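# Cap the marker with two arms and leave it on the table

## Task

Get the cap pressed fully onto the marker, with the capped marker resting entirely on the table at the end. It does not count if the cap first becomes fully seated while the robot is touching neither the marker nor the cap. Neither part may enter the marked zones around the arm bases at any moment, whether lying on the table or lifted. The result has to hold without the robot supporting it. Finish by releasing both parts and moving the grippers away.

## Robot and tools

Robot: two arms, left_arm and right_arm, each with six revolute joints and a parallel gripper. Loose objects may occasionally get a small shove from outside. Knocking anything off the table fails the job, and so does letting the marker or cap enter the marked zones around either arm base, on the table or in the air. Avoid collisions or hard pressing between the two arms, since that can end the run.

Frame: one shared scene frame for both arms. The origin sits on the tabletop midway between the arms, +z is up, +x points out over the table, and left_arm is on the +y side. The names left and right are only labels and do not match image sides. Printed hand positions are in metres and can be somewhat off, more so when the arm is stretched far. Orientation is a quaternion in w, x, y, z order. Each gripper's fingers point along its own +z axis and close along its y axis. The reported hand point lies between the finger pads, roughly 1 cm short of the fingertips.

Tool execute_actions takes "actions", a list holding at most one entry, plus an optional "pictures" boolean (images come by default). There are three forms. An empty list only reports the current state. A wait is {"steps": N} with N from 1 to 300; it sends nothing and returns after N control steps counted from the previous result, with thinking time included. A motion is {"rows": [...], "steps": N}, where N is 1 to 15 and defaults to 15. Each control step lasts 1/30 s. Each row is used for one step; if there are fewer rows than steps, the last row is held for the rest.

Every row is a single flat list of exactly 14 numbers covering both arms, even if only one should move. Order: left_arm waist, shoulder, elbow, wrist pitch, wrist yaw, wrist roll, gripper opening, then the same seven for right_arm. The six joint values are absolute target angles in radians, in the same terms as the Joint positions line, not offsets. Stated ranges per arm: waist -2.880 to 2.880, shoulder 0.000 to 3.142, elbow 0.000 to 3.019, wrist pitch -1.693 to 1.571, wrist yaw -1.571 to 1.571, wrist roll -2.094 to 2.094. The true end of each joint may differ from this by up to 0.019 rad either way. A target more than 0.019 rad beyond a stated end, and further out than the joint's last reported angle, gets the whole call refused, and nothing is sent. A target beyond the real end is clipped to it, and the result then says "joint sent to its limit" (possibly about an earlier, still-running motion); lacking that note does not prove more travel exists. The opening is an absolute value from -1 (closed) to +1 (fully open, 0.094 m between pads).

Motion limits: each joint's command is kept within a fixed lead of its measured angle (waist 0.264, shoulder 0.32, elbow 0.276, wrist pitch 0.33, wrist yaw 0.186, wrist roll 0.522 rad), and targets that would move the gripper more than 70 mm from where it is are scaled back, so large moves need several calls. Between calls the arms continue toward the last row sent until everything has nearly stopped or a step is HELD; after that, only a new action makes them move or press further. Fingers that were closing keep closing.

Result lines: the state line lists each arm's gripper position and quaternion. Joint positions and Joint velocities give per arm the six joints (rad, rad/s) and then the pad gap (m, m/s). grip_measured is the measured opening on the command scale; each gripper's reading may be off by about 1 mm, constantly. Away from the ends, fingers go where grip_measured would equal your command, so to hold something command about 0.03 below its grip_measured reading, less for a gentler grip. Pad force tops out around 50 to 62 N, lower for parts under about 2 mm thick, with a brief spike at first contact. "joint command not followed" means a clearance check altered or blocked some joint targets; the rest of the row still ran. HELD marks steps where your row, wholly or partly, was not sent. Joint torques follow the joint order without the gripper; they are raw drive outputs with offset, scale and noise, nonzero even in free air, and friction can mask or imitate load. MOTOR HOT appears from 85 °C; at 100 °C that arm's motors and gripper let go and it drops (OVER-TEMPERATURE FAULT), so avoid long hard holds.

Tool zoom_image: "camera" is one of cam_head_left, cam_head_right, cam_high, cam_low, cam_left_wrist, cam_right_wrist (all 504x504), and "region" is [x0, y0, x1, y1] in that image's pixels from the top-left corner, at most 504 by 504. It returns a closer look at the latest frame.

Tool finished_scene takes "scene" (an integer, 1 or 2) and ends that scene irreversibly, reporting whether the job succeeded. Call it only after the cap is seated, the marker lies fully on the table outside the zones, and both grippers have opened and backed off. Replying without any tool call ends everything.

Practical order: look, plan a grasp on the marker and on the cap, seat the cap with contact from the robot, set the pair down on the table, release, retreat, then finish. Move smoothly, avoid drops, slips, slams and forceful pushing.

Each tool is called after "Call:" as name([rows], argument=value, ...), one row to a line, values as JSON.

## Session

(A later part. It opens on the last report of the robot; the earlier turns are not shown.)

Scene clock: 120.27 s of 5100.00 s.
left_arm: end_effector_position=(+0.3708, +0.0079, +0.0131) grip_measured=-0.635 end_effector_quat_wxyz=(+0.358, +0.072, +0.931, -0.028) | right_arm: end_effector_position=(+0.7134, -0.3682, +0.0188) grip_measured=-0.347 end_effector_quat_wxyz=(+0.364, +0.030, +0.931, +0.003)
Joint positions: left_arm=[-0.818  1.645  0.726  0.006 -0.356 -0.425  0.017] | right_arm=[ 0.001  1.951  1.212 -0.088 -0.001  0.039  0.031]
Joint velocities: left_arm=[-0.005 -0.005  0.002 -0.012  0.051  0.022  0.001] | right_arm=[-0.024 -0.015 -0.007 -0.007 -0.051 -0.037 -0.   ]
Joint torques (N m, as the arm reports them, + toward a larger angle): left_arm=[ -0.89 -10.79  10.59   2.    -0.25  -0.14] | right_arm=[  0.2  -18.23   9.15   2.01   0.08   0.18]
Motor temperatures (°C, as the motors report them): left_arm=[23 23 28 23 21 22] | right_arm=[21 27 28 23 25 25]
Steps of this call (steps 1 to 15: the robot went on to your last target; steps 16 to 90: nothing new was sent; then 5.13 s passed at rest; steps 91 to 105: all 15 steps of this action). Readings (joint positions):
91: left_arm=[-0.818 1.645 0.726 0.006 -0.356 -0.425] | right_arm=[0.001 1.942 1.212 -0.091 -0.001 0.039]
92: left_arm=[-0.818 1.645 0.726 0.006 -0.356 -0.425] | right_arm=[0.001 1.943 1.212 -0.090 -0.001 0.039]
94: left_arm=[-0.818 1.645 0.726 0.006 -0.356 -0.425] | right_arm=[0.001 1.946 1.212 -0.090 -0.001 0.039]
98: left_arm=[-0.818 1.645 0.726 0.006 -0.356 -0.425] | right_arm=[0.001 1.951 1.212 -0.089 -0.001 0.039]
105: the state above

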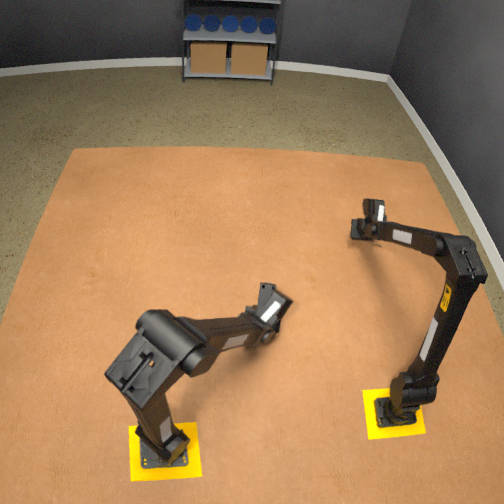

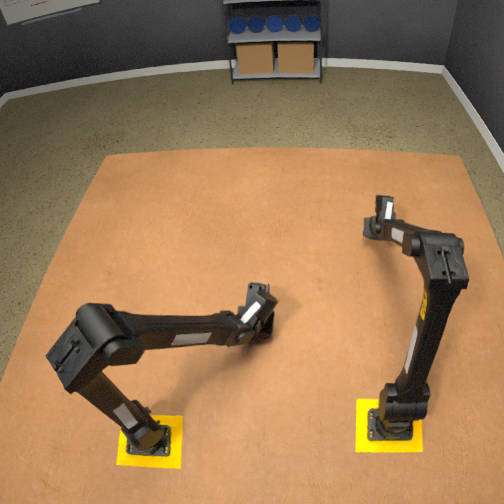

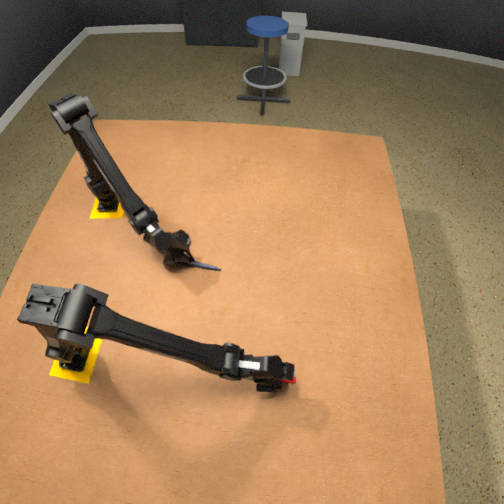

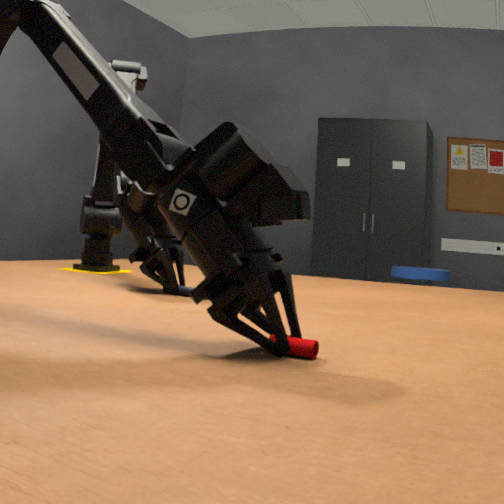

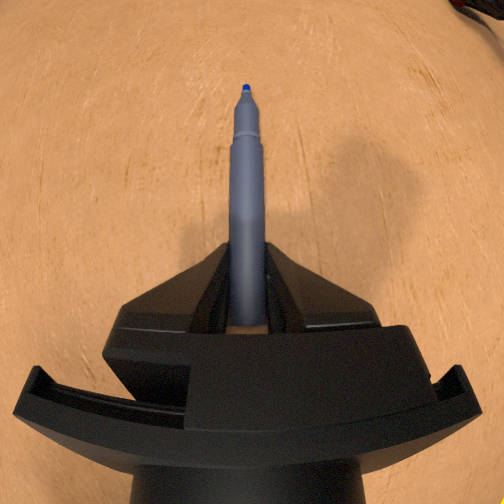

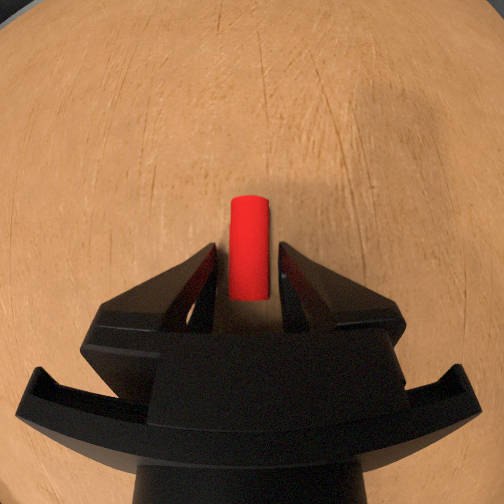

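Call:
execute_actions([
  {"rows":[[-0.825,1.52,0.76,0.0,-0.357,-0.435,-0.67,0,1.97,1.212,-0.065,0,0.05,-0.67]],"steps":12},
], pictures=false)

Call:
execute_actions([
  {"rows":[[-0.7,1.6,0.92,-0.1,0.05,0.05,-0.67,0,1.75,1.26,-0.2,0,0.05,-0.67]],"steps":15},
], pictures=false)

Call:
execute_actions([
  {"rows":[[-0.567,1.7,1.05,-0.21,0.429,0.54,-0.67,0,1.75,1.33,-0.7,-0.4,-1.0,-0.67]],"steps":15},
], pictures=false)

Call:
execute_actions([
  {"rows":[[-0.567,1.755,1.05,-0.21,0.429,0.54,-0.67,0.03,1.83,1.33,-1.175,-0.72,-1.95,-0.67]],"steps":15},
], pictures=false)

Call:
execute_actions([
  {"rows":[[-0.567,1.755,1.05,-0.21,0.429,0.54,-0.67,0.09,1.915,1.31,-1.175,-0.72,-1.95,-0.67]],"steps":15},
])

Scene clock: 149.27 s of 5100.00 s.
left_arm: end_effector_position=(+0.3802, -0.0001, +0.0789) grip_measured=-0.635 end_effector_quat_wxyz=(+0.409, +0.057, +0.909, -0.065) | right_arm: end_effector_position=(+0.7134, -0.3682, +0.0188) grip_measured=-0.629 end_effector_quat_wxyz=(+0.364, +0.030, +0.931, +0.003)
Joint positions: left_arm=[-0.818  1.509  0.728  0.003 -0.355 -0.425  0.017] | right_arm=[ 0.001  1.951  1.212 -0.088 -0.001  0.039  0.017]
Joint velocities: left_arm=[-0.005  0.083 -0.002  0.002 -0.007 -0.022  0.001] | right_arm=[-0.005  0.005 -0.002 -0.007 -0.007 -0.11  -0.001]
Joint torques (N m, as the arm reports them, + toward a larger angle): left_arm=[-0.87 -9.65 11.47  1.02 -0.23 -0.14] | right_arm=[  1.05 -18.78   9.19   2.     0.06   0.17]
Motor temperatures (°C, as the motors report them): left_arm=[23 23 28 23 21 22] | right_arm=[21 27 27 23 25 25]
Steps of this call (steps 1 to 15: the robot went on to your last target; steps 16 to 90: nothing new was sent; then 25.60 s passed at rest; steps 91 to 102: all 12 steps of this action). Readings (joint positions):
91: left_arm=[-0.818 1.637 0.726 0.006 -0.355 -0.425] | right_arm=[0.001 1.951 1.212 -0.088 -0.001 0.039]
92: left_arm=[-0.818 1.622 0.725 0.003 -0.355 -0.425] | right_arm=[0.001 1.951 1.212 -0.088 -0.001 0.039]
94: left_arm=[-0.818 1.577 0.726 0.003 -0.355 -0.425] | right_arm=[0.001 1.951 1.212 -0.088 -0.001 0.039]
98: left_arm=[-0.818 1.508 0.728 0.003 -0.355 -0.425] | right_arm=[0.001 1.951 1.212 -0.088 -0.001 0.039]
102: the state above

Scene clock: 149.77 s of 5100.00 s.
left_arm: end_effector_position=(+0.4214, -0.0351, +0.0766) grip_measured=-0.635 end_effector_quat_wxyz=(+0.352, +0.284, +0.883, -0.124) | right_arm: end_effector_position=(+0.7160, -0.3683, +0.1566) grip_measured=-0.629 end_effector_quat_wxyz=(+0.432, +0.029, +0.901, +0.003)
Joint positions: left_arm=[-0.697  1.612  0.891 -0.085  0.048  0.023  0.017] | right_arm=[ 0.001  1.733  1.234 -0.179 -0.001  0.039  0.017]
Joint velocities: left_arm=[ 0.005 -0.005 -0.002 -0.007  0.007  0.11  -0.001] | right_arm=[-0.015 -0.015  0.042 -0.007  0.081 -0.022 -0.   ]
Joint torques (N m, as the arm reports them, + toward a larger angle): left_arm=[ -0.66 -13.35  11.66   0.58   0.13   0.1 ] | right_arm=[  0.54 -17.38  12.68   0.76   0.07   0.19]
Motor temperatures (°C, as the motors report them): left_arm=[23 23 28 23 21 22] | right_arm=[21 27 27 23 25 25]
Steps of this call (steps 1 to 15: all 15 steps of this action). Readings (joint positions):
1: left_arm=[-0.807 1.517 0.743 -0.018 -0.268 -0.356] | right_arm=[0.001 1.946 1.212 -0.096 -0.001 0.039]
2: left_arm=[-0.789 1.537 0.773 -0.049 -0.162 -0.277] | right_arm=[0.001 1.936 1.212 -0.114 -0.001 0.039]
4: left_arm=[-0.745 1.585 0.841 -0.074 0.006 -0.162] | right_arm=[0.001 1.907 1.212 -0.141 -0.001 0.039]
8: left_arm=[-0.699 1.613 0.891 -0.079 0.044 -0.043] | right_arm=[0.001 1.823 1.212 -0.170 -0.001 0.039]
15: the state above

Scene clock: 150.27 s of 5100.00 s.
left_arm: end_effector_position=(+0.4502, -0.0320, +0.0736) grip_measured=-0.635 end_effector_quat_wxyz=(+0.334, +0.485, +0.786, -0.188) | right_arm: end_effector_position=(+0.6376, -0.3001, +0.1196) grip_measured=-0.629 end_effector_quat_wxyz=(+0.281, -0.456, +0.841, +0.071)
Joint positions: left_arm=[-0.557  1.708  1.016 -0.196  0.426  0.511  0.017] | right_arm=[ 0.001  1.737  1.295 -0.683 -0.398 -0.929  0.017]
Joint velocities: left_arm=[-0.005  0.005  0.012 -0.007  0.007  0.11  -0.001] | right_arm=[-0.005 -0.024 -0.007 -0.007  0.022 -0.403 -0.001]
Joint torques (N m, as the arm reports them, + toward a larger angle): left_arm=[ -1.   -14.79  12.09   0.44   0.41   0.1 ] | right_arm=[  0.36 -18.23  13.68   0.16  -0.28   0.03]
Motor temperatures (°C, as the motors report them): left_arm=[23 23 29 23 21 22] | right_arm=[21 27 28 23 25 25]
Steps of this call (steps 1 to 15: all 15 steps of this action). Readings (joint positions):
1: left_arm=[-0.684 1.619 0.905 -0.113 0.144 0.106] | right_arm=[-0.002 1.733 1.250 -0.242 -0.092 -0.043]
2: left_arm=[-0.667 1.635 0.932 -0.149 0.252 0.192] | right_arm=[-0.004 1.734 1.272 -0.352 -0.195 -0.143]
4: left_arm=[-0.623 1.679 0.986 -0.179 0.400 0.315] | right_arm=[-0.004 1.734 1.294 -0.544 -0.359 -0.341]
8: left_arm=[-0.562 1.708 1.016 -0.190 0.423 0.441] | right_arm=[0.001 1.737 1.295 -0.673 -0.397 -0.701]
15: the state above

Scene clock: 150.77 s of 5100.00 s.
left_arm: end_effector_position=(+0.4466, -0.0305, +0.0434) grip_measured=-0.635 end_effector_quat_wxyz=(+0.310, +0.491, +0.792, -0.188) | right_arm: end_effector_position=(+0.5356, -0.2348, +0.0922) grip_measured=-0.629 end_effector_quat_wxyz=(-0.257, +0.748, -0.562, -0.243)
Joint positions: left_arm=[-0.557  1.762  1.016 -0.197  0.427  0.529  0.017] | right_arm=[ 0.033  1.824  1.318 -1.159 -0.718 -1.882  0.017]
Joint velocities: left_arm=[-0.005 -0.005  0.007 -0.022  0.095 -0.022 -0.001] | right_arm=[-0.005 -0.015  0.007  0.017 -0.037 -0.374 -0.   ]
Joint torques (N m, as the arm reports them, + toward a larger angle): left_arm=[ -0.97 -14.85  11.62   0.46   0.41   0.08] | right_arm=[ -0.13 -17.58  10.27  -0.84  -0.47  -0.01]
Motor temperatures (°C, as the motors report them): left_arm=[23 23 29 23 21 22] | right_arm=[21 27 28 23 25 25]
Steps of this call (steps 1 to 15: all 15 steps of this action). Readings (joint positions):
1: left_arm=[-0.557 1.711 1.016 -0.196 0.427 0.515] | right_arm=[0.000 1.744 1.304 -0.743 -0.488 -1.014]
2: left_arm=[-0.557 1.716 1.016 -0.196 0.427 0.518] | right_arm=[-0.000 1.753 1.317 -0.849 -0.592 -1.113]
4: left_arm=[-0.557 1.732 1.016 -0.196 0.427 0.523] | right_arm=[0.011 1.772 1.320 -1.038 -0.699 -1.311]
8: left_arm=[-0.557 1.759 1.016 -0.197 0.427 0.527] | right_arm=[0.032 1.815 1.318 -1.150 -0.716 -1.665]
15: the state above

Scene clock: 151.27 s of 5100.00 s.
left_arm: end_effector_position=(+0.4466, -0.0305, +0.0434) grip_measured=-0.635 end_effector_quat_wxyz=(+0.310, +0.492, +0.792, -0.188) | right_arm: end_effector_position=(+0.5171, -0.2045, +0.0492) grip_measured=-0.629 end_effector_quat_wxyz=(-0.228, +0.767, -0.530, -0.281)
Joint positions: left_arm=[-0.557  1.762  1.016 -0.197  0.427  0.53   0.017] | right_arm=[ 0.096  1.908  1.305 -1.161 -0.719 -1.937  0.017]
Joint velocities: left_arm=[-0.005 -0.005  0.002  0.022  0.051 -0.037 -0.   ] | right_arm=[-0.024 -0.015 -0.002  0.002 -0.037 -0.037  0.001]
Joint torques (N m, as the arm reports them, + toward a larger angle): left_arm=[ -1.12 -15.04  11.68   0.49   0.39   0.09] | right_arm=[  0.78 -18.23   8.75  -0.77  -0.44   0.01]
Motor temperatures (°C, as the motors report them): left_arm=[23 23 29 23 21 22] | right_arm=[21 27 28 23 25 25]
Steps of this call (steps 1 to 15: all 15 steps of this action). Readings (joint positions):
1: left_arm=[-0.557 1.762 1.016 -0.197 0.427 0.529] | right_arm=[0.036 1.829 1.317 -1.160 -0.718 -1.894]
2: left_arm=[-0.557 1.762 1.016 -0.197 0.427 0.529] | right_arm=[0.041 1.834 1.317 -1.160 -0.719 -1.902]
4: left_arm=[-0.557 1.762 1.016 -0.197 0.427 0.530] | right_arm=[0.059 1.856 1.316 -1.161 -0.719 -1.916]
8: left_arm=[-0.557 1.762 1.016 -0.197 0.427 0.530] | right_arm=[0.092 1.900 1.310 -1.161 -0.719 -1.929]
15: the state above

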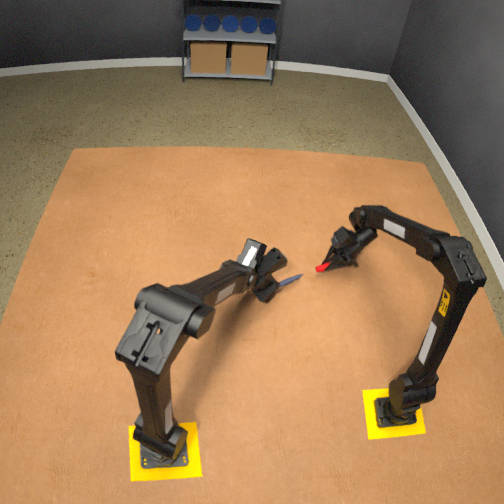

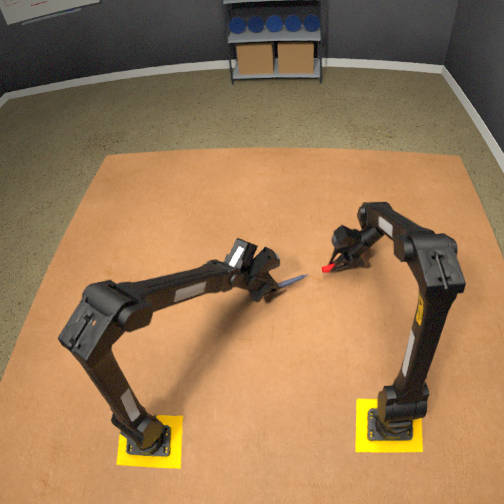

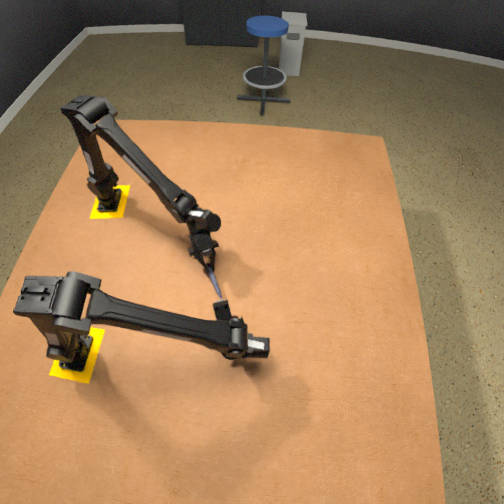

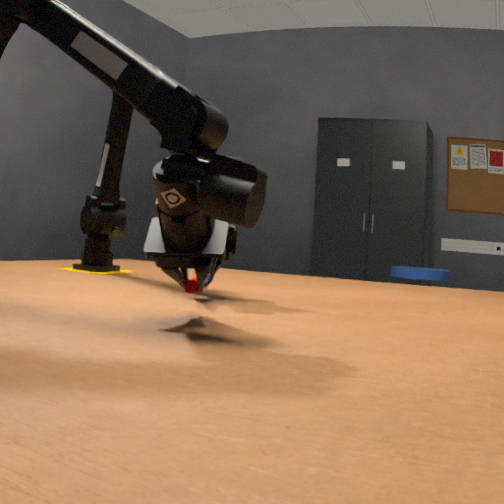

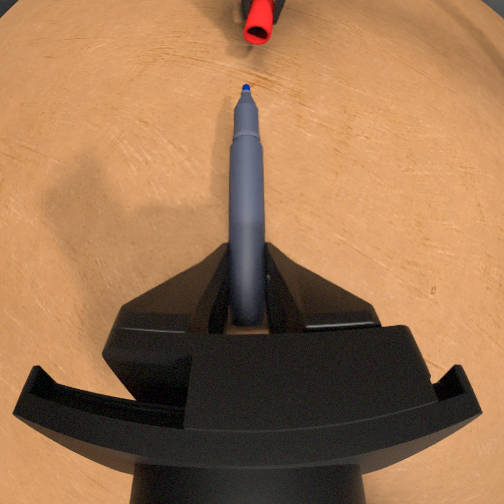

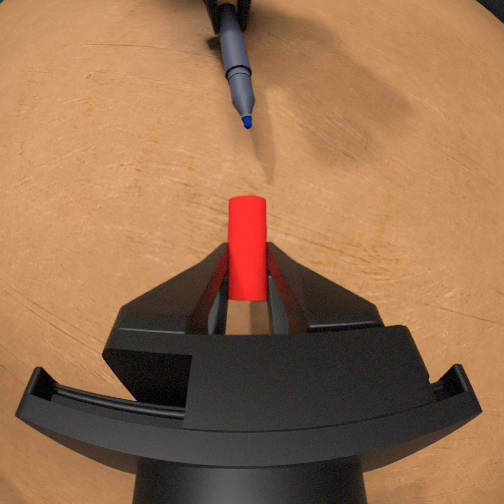

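Opening confirmed.

Call:
execute_actions([
  {"rows":[[-0.567,1.755,1.05,-0.21,0.429,0.54,-0.67,0.165,1.915,1.31,-1.175,-0.72,-1.97,-0.67]],"steps":15},
])

Call:
zoom_image(camera="cam_head_right", region=[270,245,340,300])

Call:
zoom_image(camera="cam_left_wrist", region=[190,20,310,140])

Scene clock: 157.67 s of 5100.00 s.
left_arm: end_effector_position=(+0.4466, -0.0305, +0.0434) grip_measured=-0.635 end_effector_quat_wxyz=(+0.310, +0.492, +0.792, -0.188) | right_arm: end_effector_position=(+0.5045, -0.1683, +0.0492) grip_measured=-0.629 end_effector_quat_wxyz=(-0.220, +0.792, -0.492, -0.287)
Joint positions: left_arm=[-0.557  1.762  1.016 -0.197  0.427  0.53   0.017] | right_arm=[ 0.173  1.908  1.305 -1.161 -0.719 -1.958  0.017]
Joint velocities: left_arm=[-0.024 -0.024 -0.007 -0.017 -0.022 -0.081 -0.   ] | right_arm=[-0.024 -0.015  0.002 -0.012 -0.037  0.022 -0.   ]
Joint torques (N m, as the arm reports them, + toward a larger angle): left_arm=[ -1.13 -14.97  11.67   0.45   0.4    0.09] | right_arm=[  0.44 -18.95   8.63  -0.69  -0.4   -0.01]
Motor temperatures (°C, as the motors report them): left_arm=[23 23 29 23 21 22] | right_arm=[21 27 27 23 25 25]
Steps of this call (steps 1 to 15: the robot went on to your last target; steps 16 to 90: nothing new was sent; then 2.90 s passed at rest; steps 91 to 105: all 15 steps of this action). Readings (joint positions):
91: left_arm=[-0.557 1.762 1.016 -0.197 0.427 0.530] | right_arm=[0.100 1.908 1.305 -1.161 -0.719 -1.942]
92: left_arm=[-0.557 1.762 1.016 -0.197 0.427 0.530] | right_arm=[0.106 1.908 1.305 -1.161 -0.719 -1.945]
94: left_arm=[-0.557 1.762 1.016 -0.197 0.427 0.530] | right_arm=[0.128 1.908 1.305 -1.161 -0.719 -1.950]
98: left_arm=[-0.557 1.762 1.016 -0.197 0.427 0.530] | right_arm=[0.170 1.908 1.305 -1.161 -0.719 -1.955]
105: the state above

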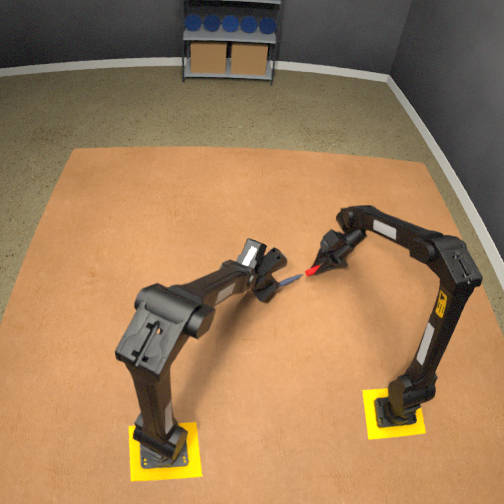

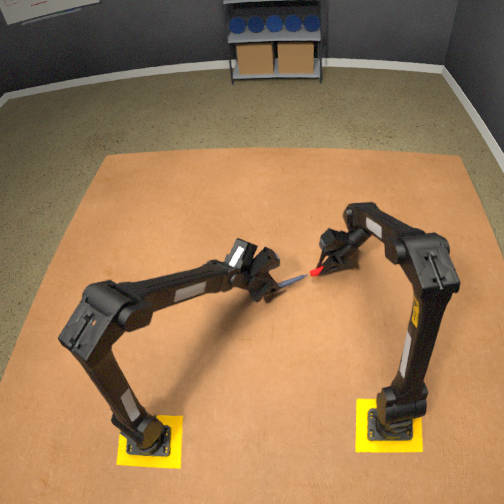

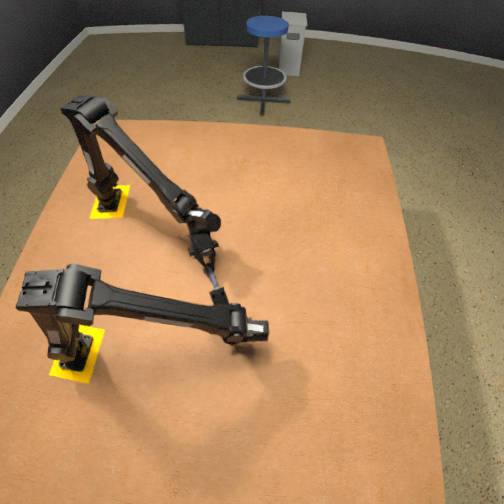

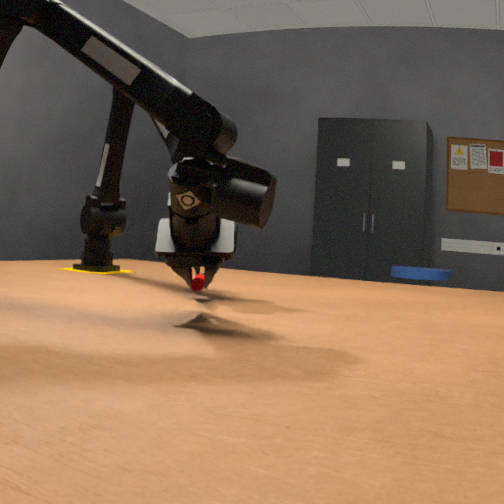

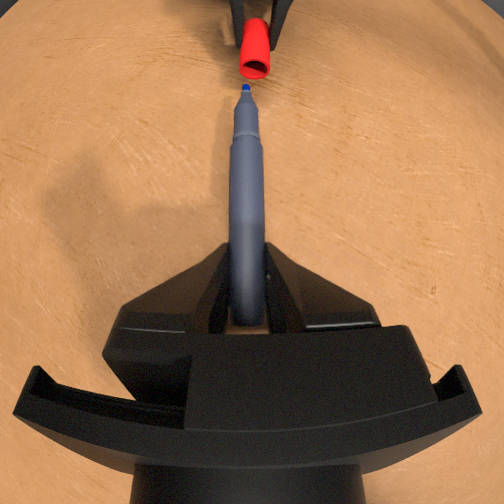

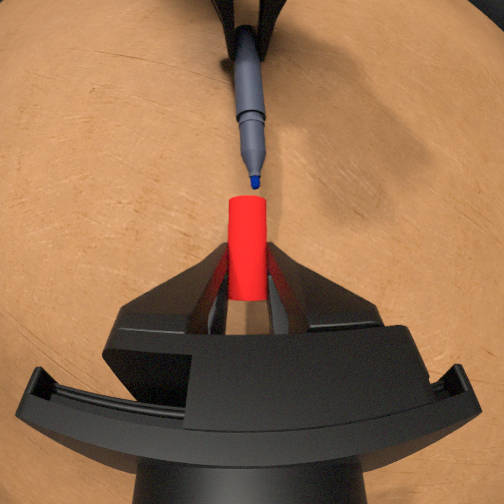

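Region (270, 245, 340, 300) of cam_head_right's 504x504 image, scaled by 7.200, with more detail than that image has; it fills the top 396 rows of this view, and the rest is white.

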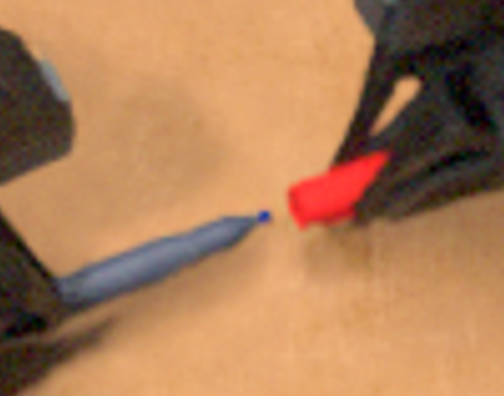

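Region (190, 20, 310, 140) of cam_left_wrist's 504x504 image, scaled by 4.200, with more detail than that image has.

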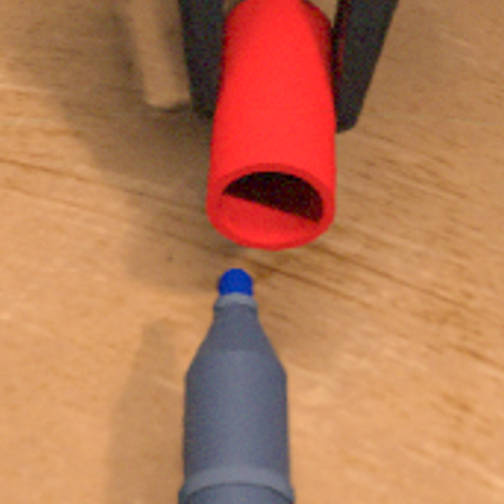

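Call:
execute_actions([
  {"rows":[[-0.567,1.755,1.05,-0.21,0.429,0.54,-0.67,0.175,1.935,1.31,-1.125,-0.72,-1.97,-0.67]],"steps":15},
])

Call:
zoom_image(camera="cam_left_wrist", region=[180,30,320,170])

Call:
zoom_image(camera="cam_head_right", region=[260,235,350,305])

Scene clock: 187.53 s of 5100.00 s.
left_arm: end_effector_position=(+0.4466, -0.0305, +0.0434) grip_measured=-0.635 end_effector_quat_wxyz=(+0.310, +0.492, +0.792, -0.188) | right_arm: end_effector_position=(+0.5085, -0.1678, +0.0484) grip_measured=-0.629 end_effector_quat_wxyz=(-0.226, +0.795, -0.489, -0.280)
Joint positions: left_arm=[-0.557  1.762  1.016 -0.197  0.427  0.53   0.017] | right_arm=[ 0.173  1.908  1.305 -1.14  -0.719 -1.959  0.017]
Joint velocities: left_arm=[-0.005  0.005  0.012  0.007 -0.022 -0.022 -0.001] | right_arm=[-0.015 -0.015 -0.007 -0.002  0.007  0.037  0.   ]
Joint torques (N m, as the arm reports them, + toward a larger angle): left_arm=[ -1.1  -15.04  11.66   0.44   0.4    0.09] | right_arm=[  1.33 -16.83   8.79   0.26  -0.43  -0.03]
Motor temperatures (°C, as the motors report them): left_arm=[23 23 29 23 21 22] | right_arm=[21 27 27 23 25 25]
Steps of this call (steps 1 to 15: the robot went on to your last target; steps 16 to 90: nothing new was sent; then 26.37 s passed at rest; steps 91 to 105: all 15 steps of this action). Readings (joint positions):
91: left_arm=[-0.557 1.762 1.016 -0.197 0.427 0.530] | right_arm=[0.173 1.908 1.305 -1.157 -0.719 -1.959]
92: left_arm=[-0.557 1.762 1.016 -0.197 0.427 0.530] | right_arm=[0.173 1.908 1.305 -1.151 -0.719 -1.959]
94: left_arm=[-0.557 1.762 1.016 -0.197 0.427 0.530] | right_arm=[0.173 1.908 1.305 -1.144 -0.719 -1.959]
98: left_arm=[-0.557 1.762 1.016 -0.197 0.427 0.530] | right_arm=[0.173 1.908 1.305 -1.140 -0.719 -1.959]
105: the state above

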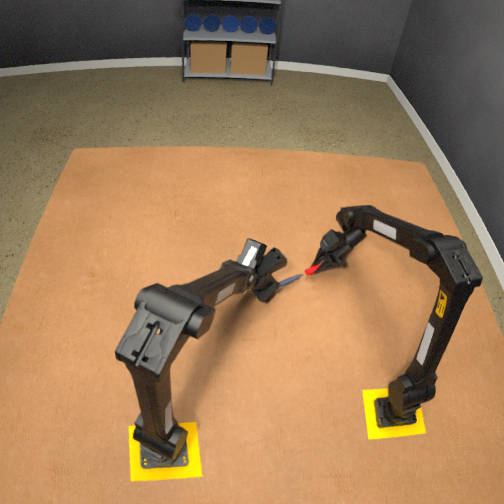

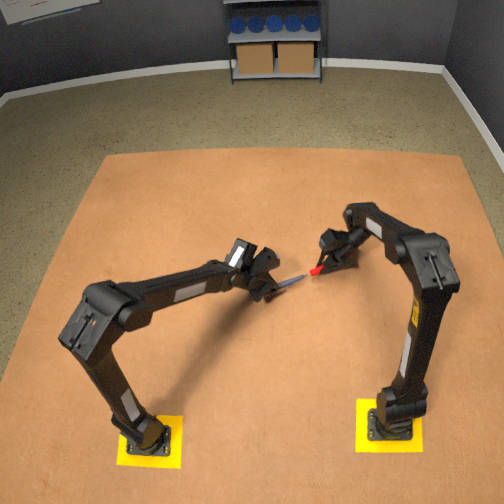

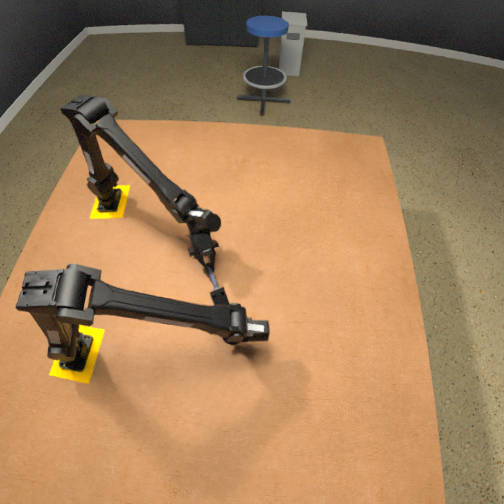

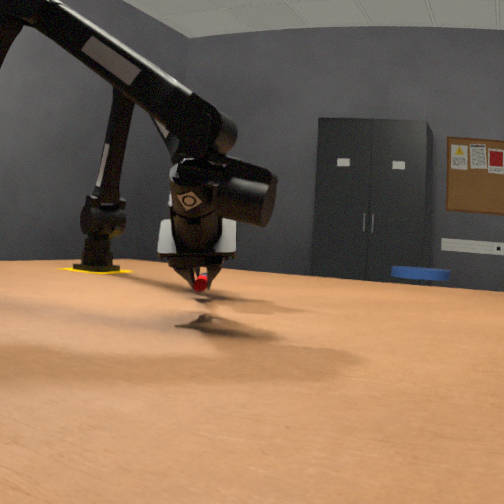

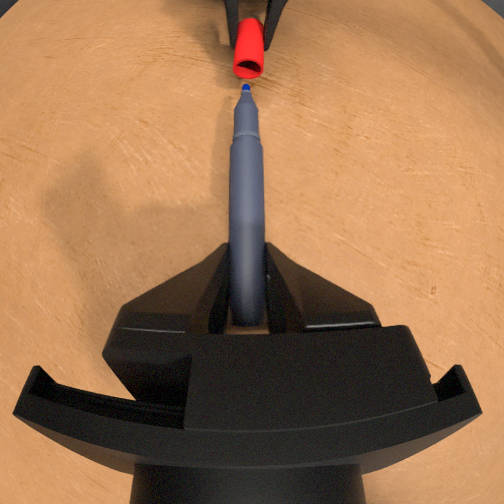

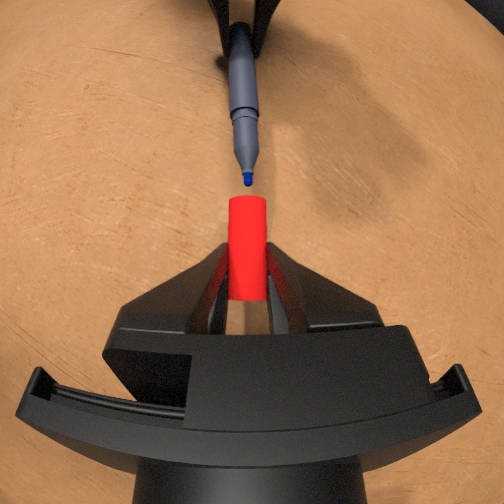

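Region (180, 30, 320, 170) of cam_left_wrist's 504x504 image, scaled by 3.600, with more detail than that image has.

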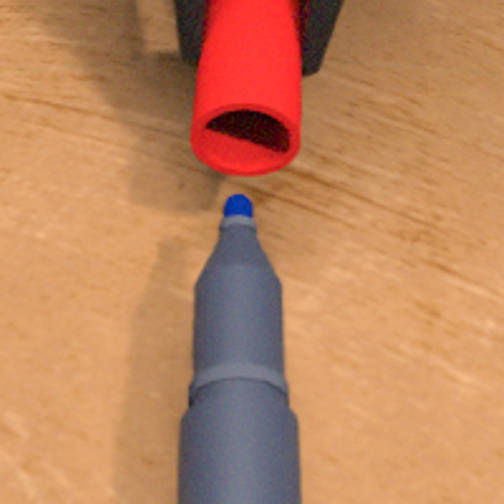

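Region (260, 235, 350, 305) of cam_head_right's 504x504 image, scaled by 5.600, with more detail than that image has.

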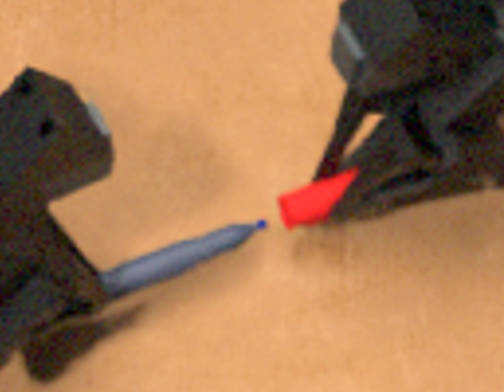

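Call:
execute_actions([
  {"rows":[[-0.567,1.755,1.05,-0.21,0.429,0.54,-0.67,0.19,1.93,1.31,-1.125,-0.72,-1.97,-0.67],[-0.567,1.755,1.05,-0.21,0.429,0.54,-0.67,0.20,1.93,1.31,-1.125,-0.72,-1.97,-0.67],[-0.567,1.755,1.05,-0.21,0.429,0.54,-0.67,0.21,1.93,1.31,-1.125,-0.72,-1.97,-0.67]],"steps":15},
])

Call:
zoom_image(camera="cam_left_wrist", region=[180,30,320,170])

Call:
zoom_image(camera="cam_head_right", region=[260,235,350,305])

Scene clock: 197.83 s of 5100.00 s.
left_arm: end_effector_position=(+0.4466, -0.0305, +0.0434) grip_measured=-0.635 end_effector_quat_wxyz=(+0.310, +0.492, +0.792, -0.188) | right_arm: end_effector_position=(+0.5014, -0.1505, +0.0484) grip_measured=-0.629 end_effector_quat_wxyz=(-0.221, +0.804, -0.474, -0.284)
Joint positions: left_arm=[-0.557  1.762  1.016 -0.197  0.427  0.53   0.017] | right_arm=[ 0.21   1.908  1.305 -1.14  -0.719 -1.959  0.017]
Joint velocities: left_arm=[-0.005  0.005 -0.022 -0.012  0.022  0.022  0.001] | right_arm=[-0.005 -0.005 -0.012 -0.007 -0.037 -0.022 -0.001]
Joint torques (N m, as the arm reports them, + toward a larger angle): left_arm=[ -1.08 -15.07  11.67   0.45   0.39   0.09] | right_arm=[  0.58 -16.85   8.89   0.16  -0.39   0.02]
Motor temperatures (°C, as the motors report them): left_arm=[23 23 29 23 21 22] | right_arm=[21 27 27 23 25 25]
Steps of this call (steps 1 to 15: the robot went on to your last target; steps 16 to 90: nothing new was sent; then 6.80 s passed at rest; steps 91 to 105: all 15 steps of this action). Readings (joint positions):
91: left_arm=[-0.557 1.762 1.016 -0.197 0.427 0.530] | right_arm=[0.173 1.908 1.305 -1.140 -0.719 -1.959]
92: left_arm=[-0.557 1.762 1.016 -0.197 0.427 0.530] | right_arm=[0.175 1.908 1.305 -1.140 -0.719 -1.959]
94: left_arm=[-0.557 1.762 1.016 -0.197 0.427 0.530] | right_arm=[0.182 1.908 1.305 -1.140 -0.719 -1.959]
98: left_arm=[-0.557 1.762 1.016 -0.197 0.427 0.530] | right_arm=[0.203 1.908 1.305 -1.140 -0.719 -1.959]
105: the state above

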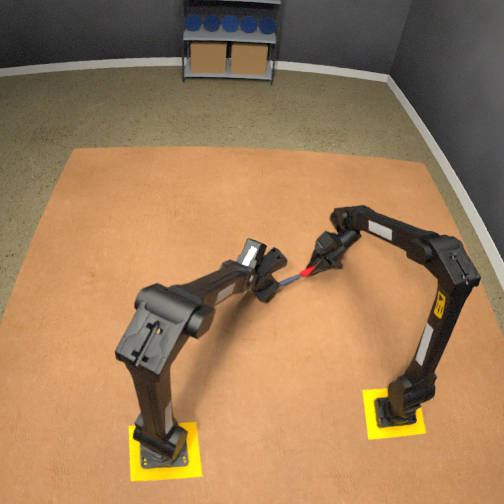

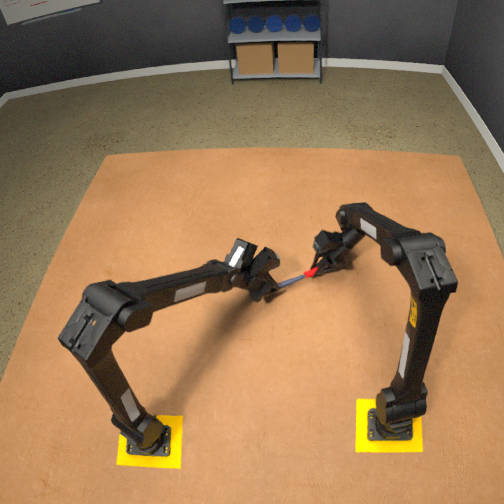

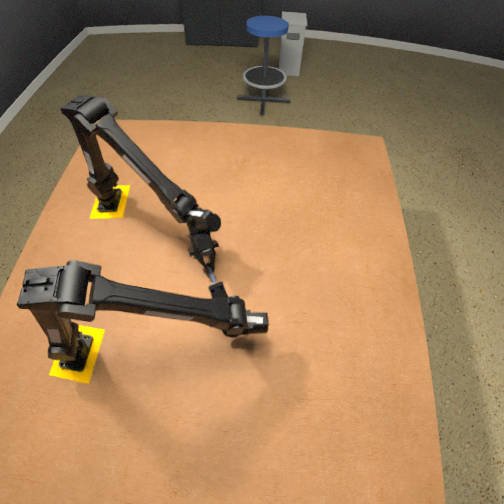

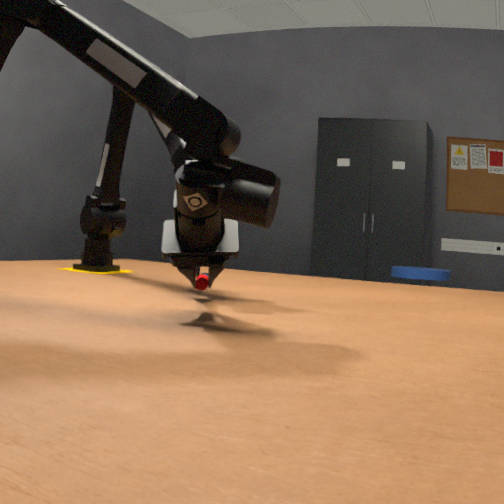

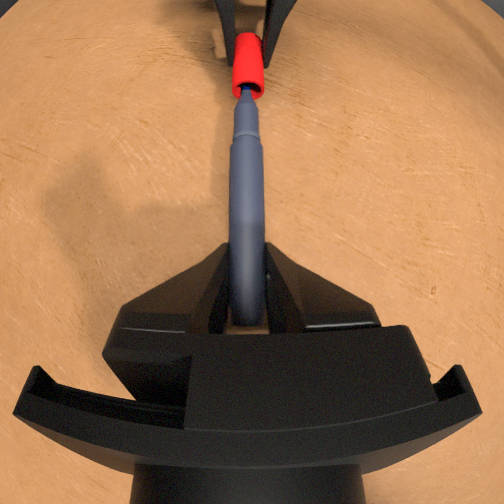

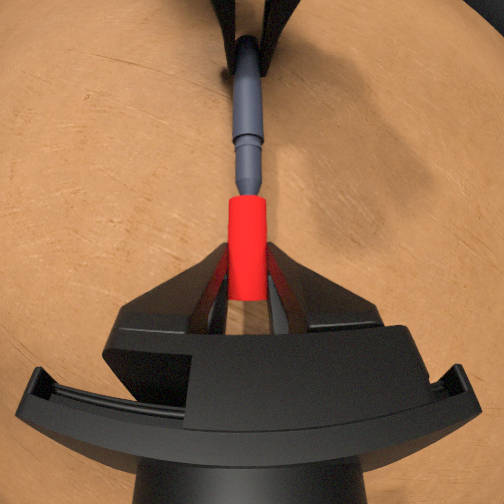

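Region (180, 30, 320, 170) of cam_left_wrist's 504x504 image, scaled by 3.600, with more detail than that image has.

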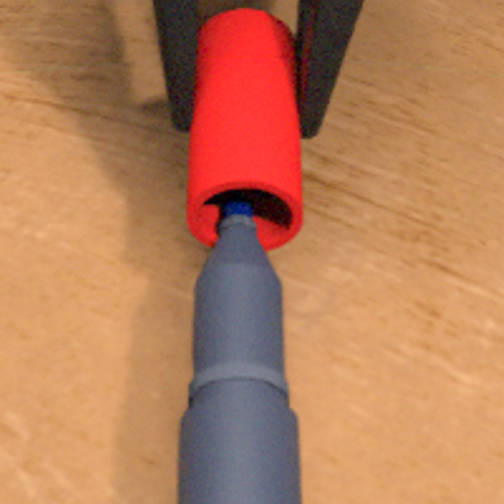

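Region (260, 235, 350, 305) of cam_head_right's 504x504 image, scaled by 5.600, with more detail than that image has.

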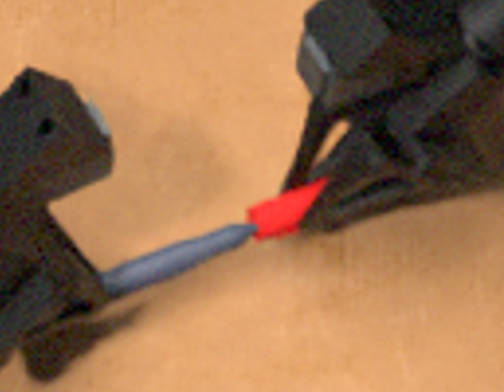

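Call:
execute_actions([
  {"rows":[[-0.567,1.755,1.05,-0.21,0.429,0.54,-0.67,0.21,1.945,1.31,-1.12,-0.72,-1.94,-0.67],[-0.567,1.755,1.05,-0.21,0.429,0.54,-0.67,0.21,1.945,1.31,-1.12,-0.72,-1.93,-0.67],[-0.567,1.755,1.05,-0.21,0.429,0.54,-0.67,0.22,1.945,1.31,-1.12,-0.72,-1.925,-0.67],[-0.567,1.755,1.05,-0.21,0.429,0.54,-0.67,0.228,1.945,1.31,-1.12,-0.72,-1.925,-0.67]],"steps":15},
])

Call:
zoom_image(camera="cam_left_wrist", region=[180,30,320,170])

Call:
zoom_image(camera="cam_head_right", region=[260,235,350,305])

Scene clock: 209.83 s of 5100.00 s.
left_arm: end_effector_position=(+0.4466, -0.0305, +0.0434) grip_measured=-0.635 end_effector_quat_wxyz=(+0.310, +0.492, +0.792, -0.188) | right_arm: end_effector_position=(+0.4990, -0.1449, +0.0431) grip_measured=-0.629 end_effector_quat_wxyz=(-0.214, +0.801, -0.479, -0.290)
Joint positions: left_arm=[-0.557  1.762  1.016 -0.197  0.427  0.53   0.017] | right_arm=[ 0.222  1.919  1.305 -1.136 -0.719 -1.937  0.017]
Joint velocities: left_arm=[-0.005 -0.005  0.002 -0.007 -0.007 -0.022 -0.001] | right_arm=[-0.005 -0.005  0.022 -0.012 -0.007 -0.022 -0.002]
Joint torques (N m, as the arm reports them, + toward a larger angle): left_arm=[ -1.13 -15.12  11.66   0.45   0.4    0.09] | right_arm=[  1.95 -16.65   8.89   0.34  -0.39   0.18]
Motor temperatures (°C, as the motors report them): left_arm=[23 24 29 23 21 22] | right_arm=[21 27 27 23 25 25]
Steps of this call (steps 1 to 15: the robot went on to your last target; steps 16 to 90: nothing new was sent; then 8.50 s passed at rest; steps 91 to 105: all 15 steps of this action). Readings (joint positions):
91: left_arm=[-0.557 1.762 1.016 -0.197 0.427 0.530] | right_arm=[0.210 1.909 1.305 -1.140 -0.719 -1.958]
92: left_arm=[-0.557 1.762 1.016 -0.197 0.427 0.530] | right_arm=[0.210 1.910 1.305 -1.138 -0.719 -1.955]
94: left_arm=[-0.557 1.762 1.016 -0.197 0.427 0.530] | right_arm=[0.210 1.913 1.305 -1.136 -0.719 -1.948]
98: left_arm=[-0.557 1.762 1.016 -0.197 0.427 0.530] | right_arm=[0.217 1.919 1.305 -1.136 -0.719 -1.941]
105: the state above

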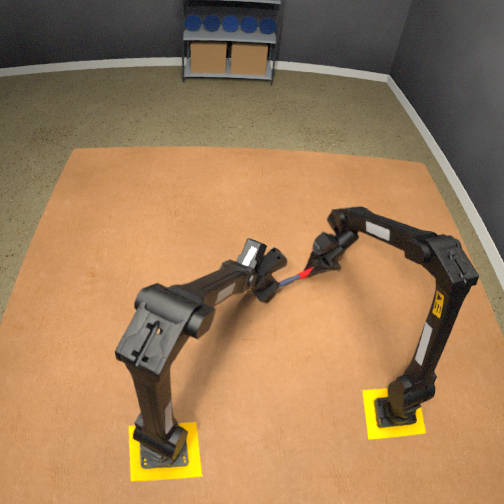

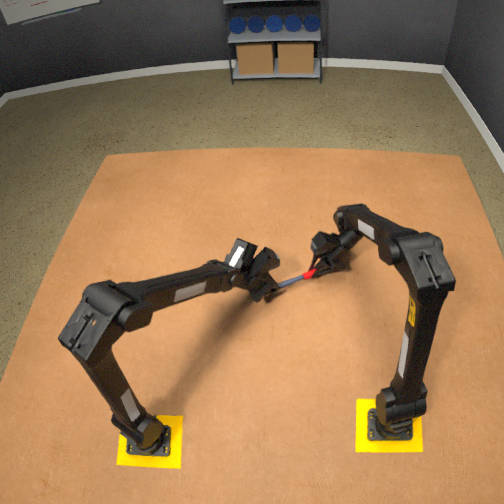

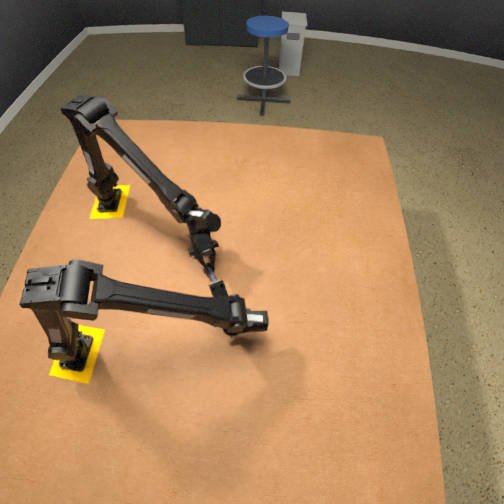

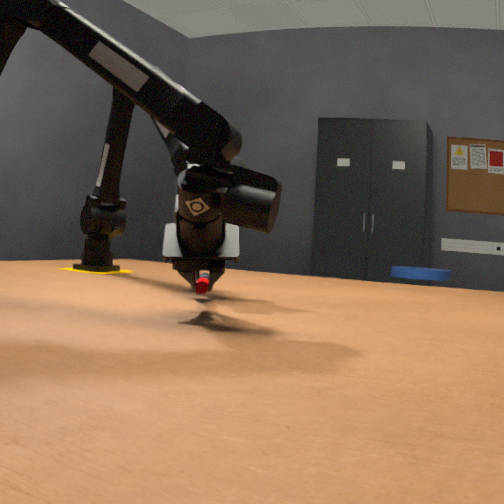

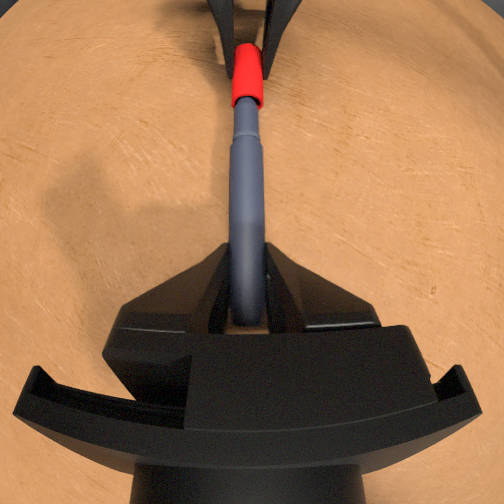

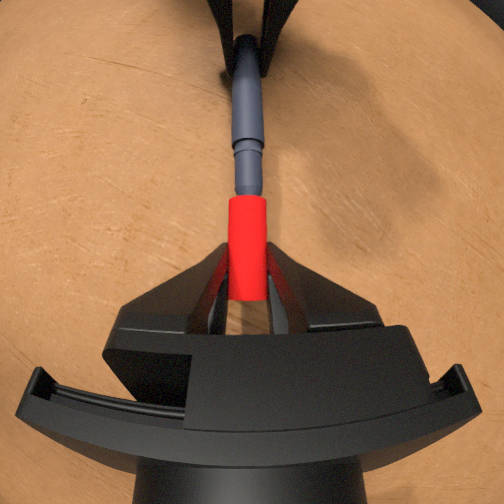

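Region (180, 30, 320, 170) of cam_left_wrist's 504x504 image, scaled by 3.600, with more detail than that image has.

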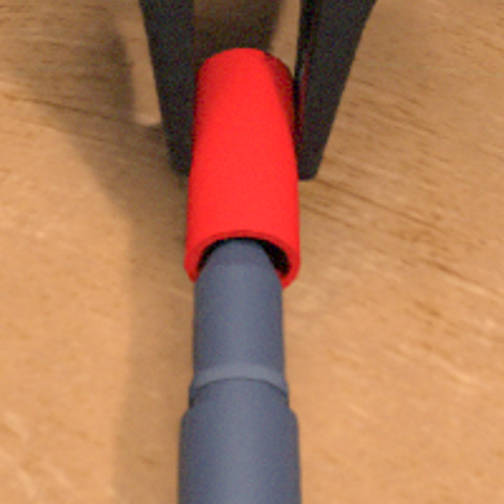

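Region (260, 235, 350, 305) of cam_head_right's 504x504 image, scaled by 5.600, with more detail than that image has.

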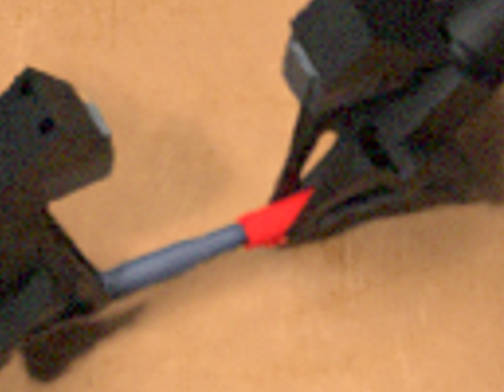

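Call:
execute_actions([
  {"rows":[[-0.567,1.755,1.05,-0.21,0.429,0.54,-0.67,0.222,1.92,1.31,-1.12,-0.72,-1.925,-0.67]],"steps":10},
], pictures=false)

Scene clock: 215.70 s of 5100.00 s.
left_arm: end_effector_position=(+0.4466, -0.0305, +0.0434) grip_measured=-0.635 end_effector_quat_wxyz=(+0.310, +0.492, +0.792, -0.188) | right_arm: end_effector_position=(+0.4990, -0.1449, +0.0431) grip_measured=-0.629 end_effector_quat_wxyz=(-0.214, +0.800, -0.479, -0.290)
Joint positions: left_arm=[-0.557  1.762  1.016 -0.197  0.427  0.53   0.017] | right_arm=[ 0.222  1.919  1.305 -1.136 -0.719 -1.936  0.017]
Joint velocities: left_arm=[ 0.005 -0.005  0.007  0.002  0.051  0.007 -0.   ] | right_arm=[-0.005 -0.005  0.002  0.012 -0.095 -0.022  0.   ]
Joint torques (N m, as the arm reports them, + toward a larger angle): left_arm=[ -1.1  -15.09  11.67   0.46   0.39   0.09] | right_arm=[  0.98 -18.69   8.78   0.42  -0.46   0.18]
Motor temperatures (°C, as the motors report them): left_arm=[23 24 29 23 21 22] | right_arm=[21 27 27 23 25 25]
Steps of this call (steps 1 to 15: the robot went on to your last target; steps 16 to 90: nothing new was sent; then 2.53 s passed at rest; steps 91 to 100: all 10 steps of this action). Readings (joint positions):
91: left_arm=[-0.557 1.762 1.016 -0.197 0.427 0.530] | right_arm=[0.222 1.919 1.305 -1.136 -0.719 -1.936]
92: left_arm=[-0.557 1.762 1.016 -0.197 0.427 0.530] | right_arm=[0.222 1.919 1.305 -1.136 -0.719 -1.936]
94: left_arm=[-0.557 1.762 1.016 -0.197 0.427 0.530] | right_arm=[0.222 1.919 1.305 -1.136 -0.719 -1.936]
98: left_arm=[-0.557 1.762 1.016 -0.197 0.427 0.530] | right_arm=[0.222 1.919 1.305 -1.136 -0.719 -1.936]
100: the state above

Call:
execute_actions([
  {"rows":[[-0.567,1.755,1.05,-0.21,0.429,0.54,-0.67,0.222,1.912,1.31,-1.12,-0.72,-1.925,-0.67]],"steps":10},
], pictures=false)

Scene clock: 219.57 s of 5100.00 s.
left_arm: end_effector_position=(+0.4466, -0.0305, +0.0434) grip_measured=-0.635 end_effector_quat_wxyz=(+0.310, +0.492, +0.792, -0.188) | right_arm: end_effector_position=(+0.4990, -0.1449, +0.0431) grip_measured=-0.629 end_effector_quat_wxyz=(-0.214, +0.800, -0.479, -0.290)
Joint positions: left_arm=[-0.557  1.762  1.016 -0.197  0.427  0.53   0.017] | right_arm=[ 0.222  1.919  1.305 -1.136 -0.719 -1.936  0.017]
Joint velocities: left_arm=[-0.015 -0.024  0.017 -0.022  0.022  0.022 -0.001] | right_arm=[ 0.005  0.005  0.002  0.007  0.022 -0.051 -0.001]
Joint torques (N m, as the arm reports them, + toward a larger angle): left_arm=[ -1.09 -15.09  11.65   0.46   0.39   0.09] | right_arm=[  0.73 -19.76   8.8    0.29  -0.44   0.17]
Motor temperatures (°C, as the motors report them): left_arm=[23 24 29 23 21 22] | right_arm=[21 27 27 23 25 25]
Steps of this call (steps 1 to 15: the robot went on to your last target; steps 16 to 90: nothing new was sent; then 0.53 s passed at rest; steps 91 to 100: all 10 steps of this action). Readings (joint positions):
91: left_arm=[-0.557 1.762 1.016 -0.197 0.427 0.530] | right_arm=[0.222 1.919 1.305 -1.136 -0.719 -1.936]
92: left_arm=[-0.557 1.762 1.016 -0.197 0.427 0.530] | right_arm=[0.222 1.919 1.305 -1.136 -0.719 -1.936]
94: left_arm=[-0.557 1.762 1.016 -0.197 0.427 0.530] | right_arm=[0.222 1.919 1.305 -1.136 -0.719 -1.936]
98: left_arm=[-0.557 1.762 1.016 -0.197 0.427 0.530] | right_arm=[0.222 1.919 1.305 -1.136 -0.719 -1.936]
100: the state above


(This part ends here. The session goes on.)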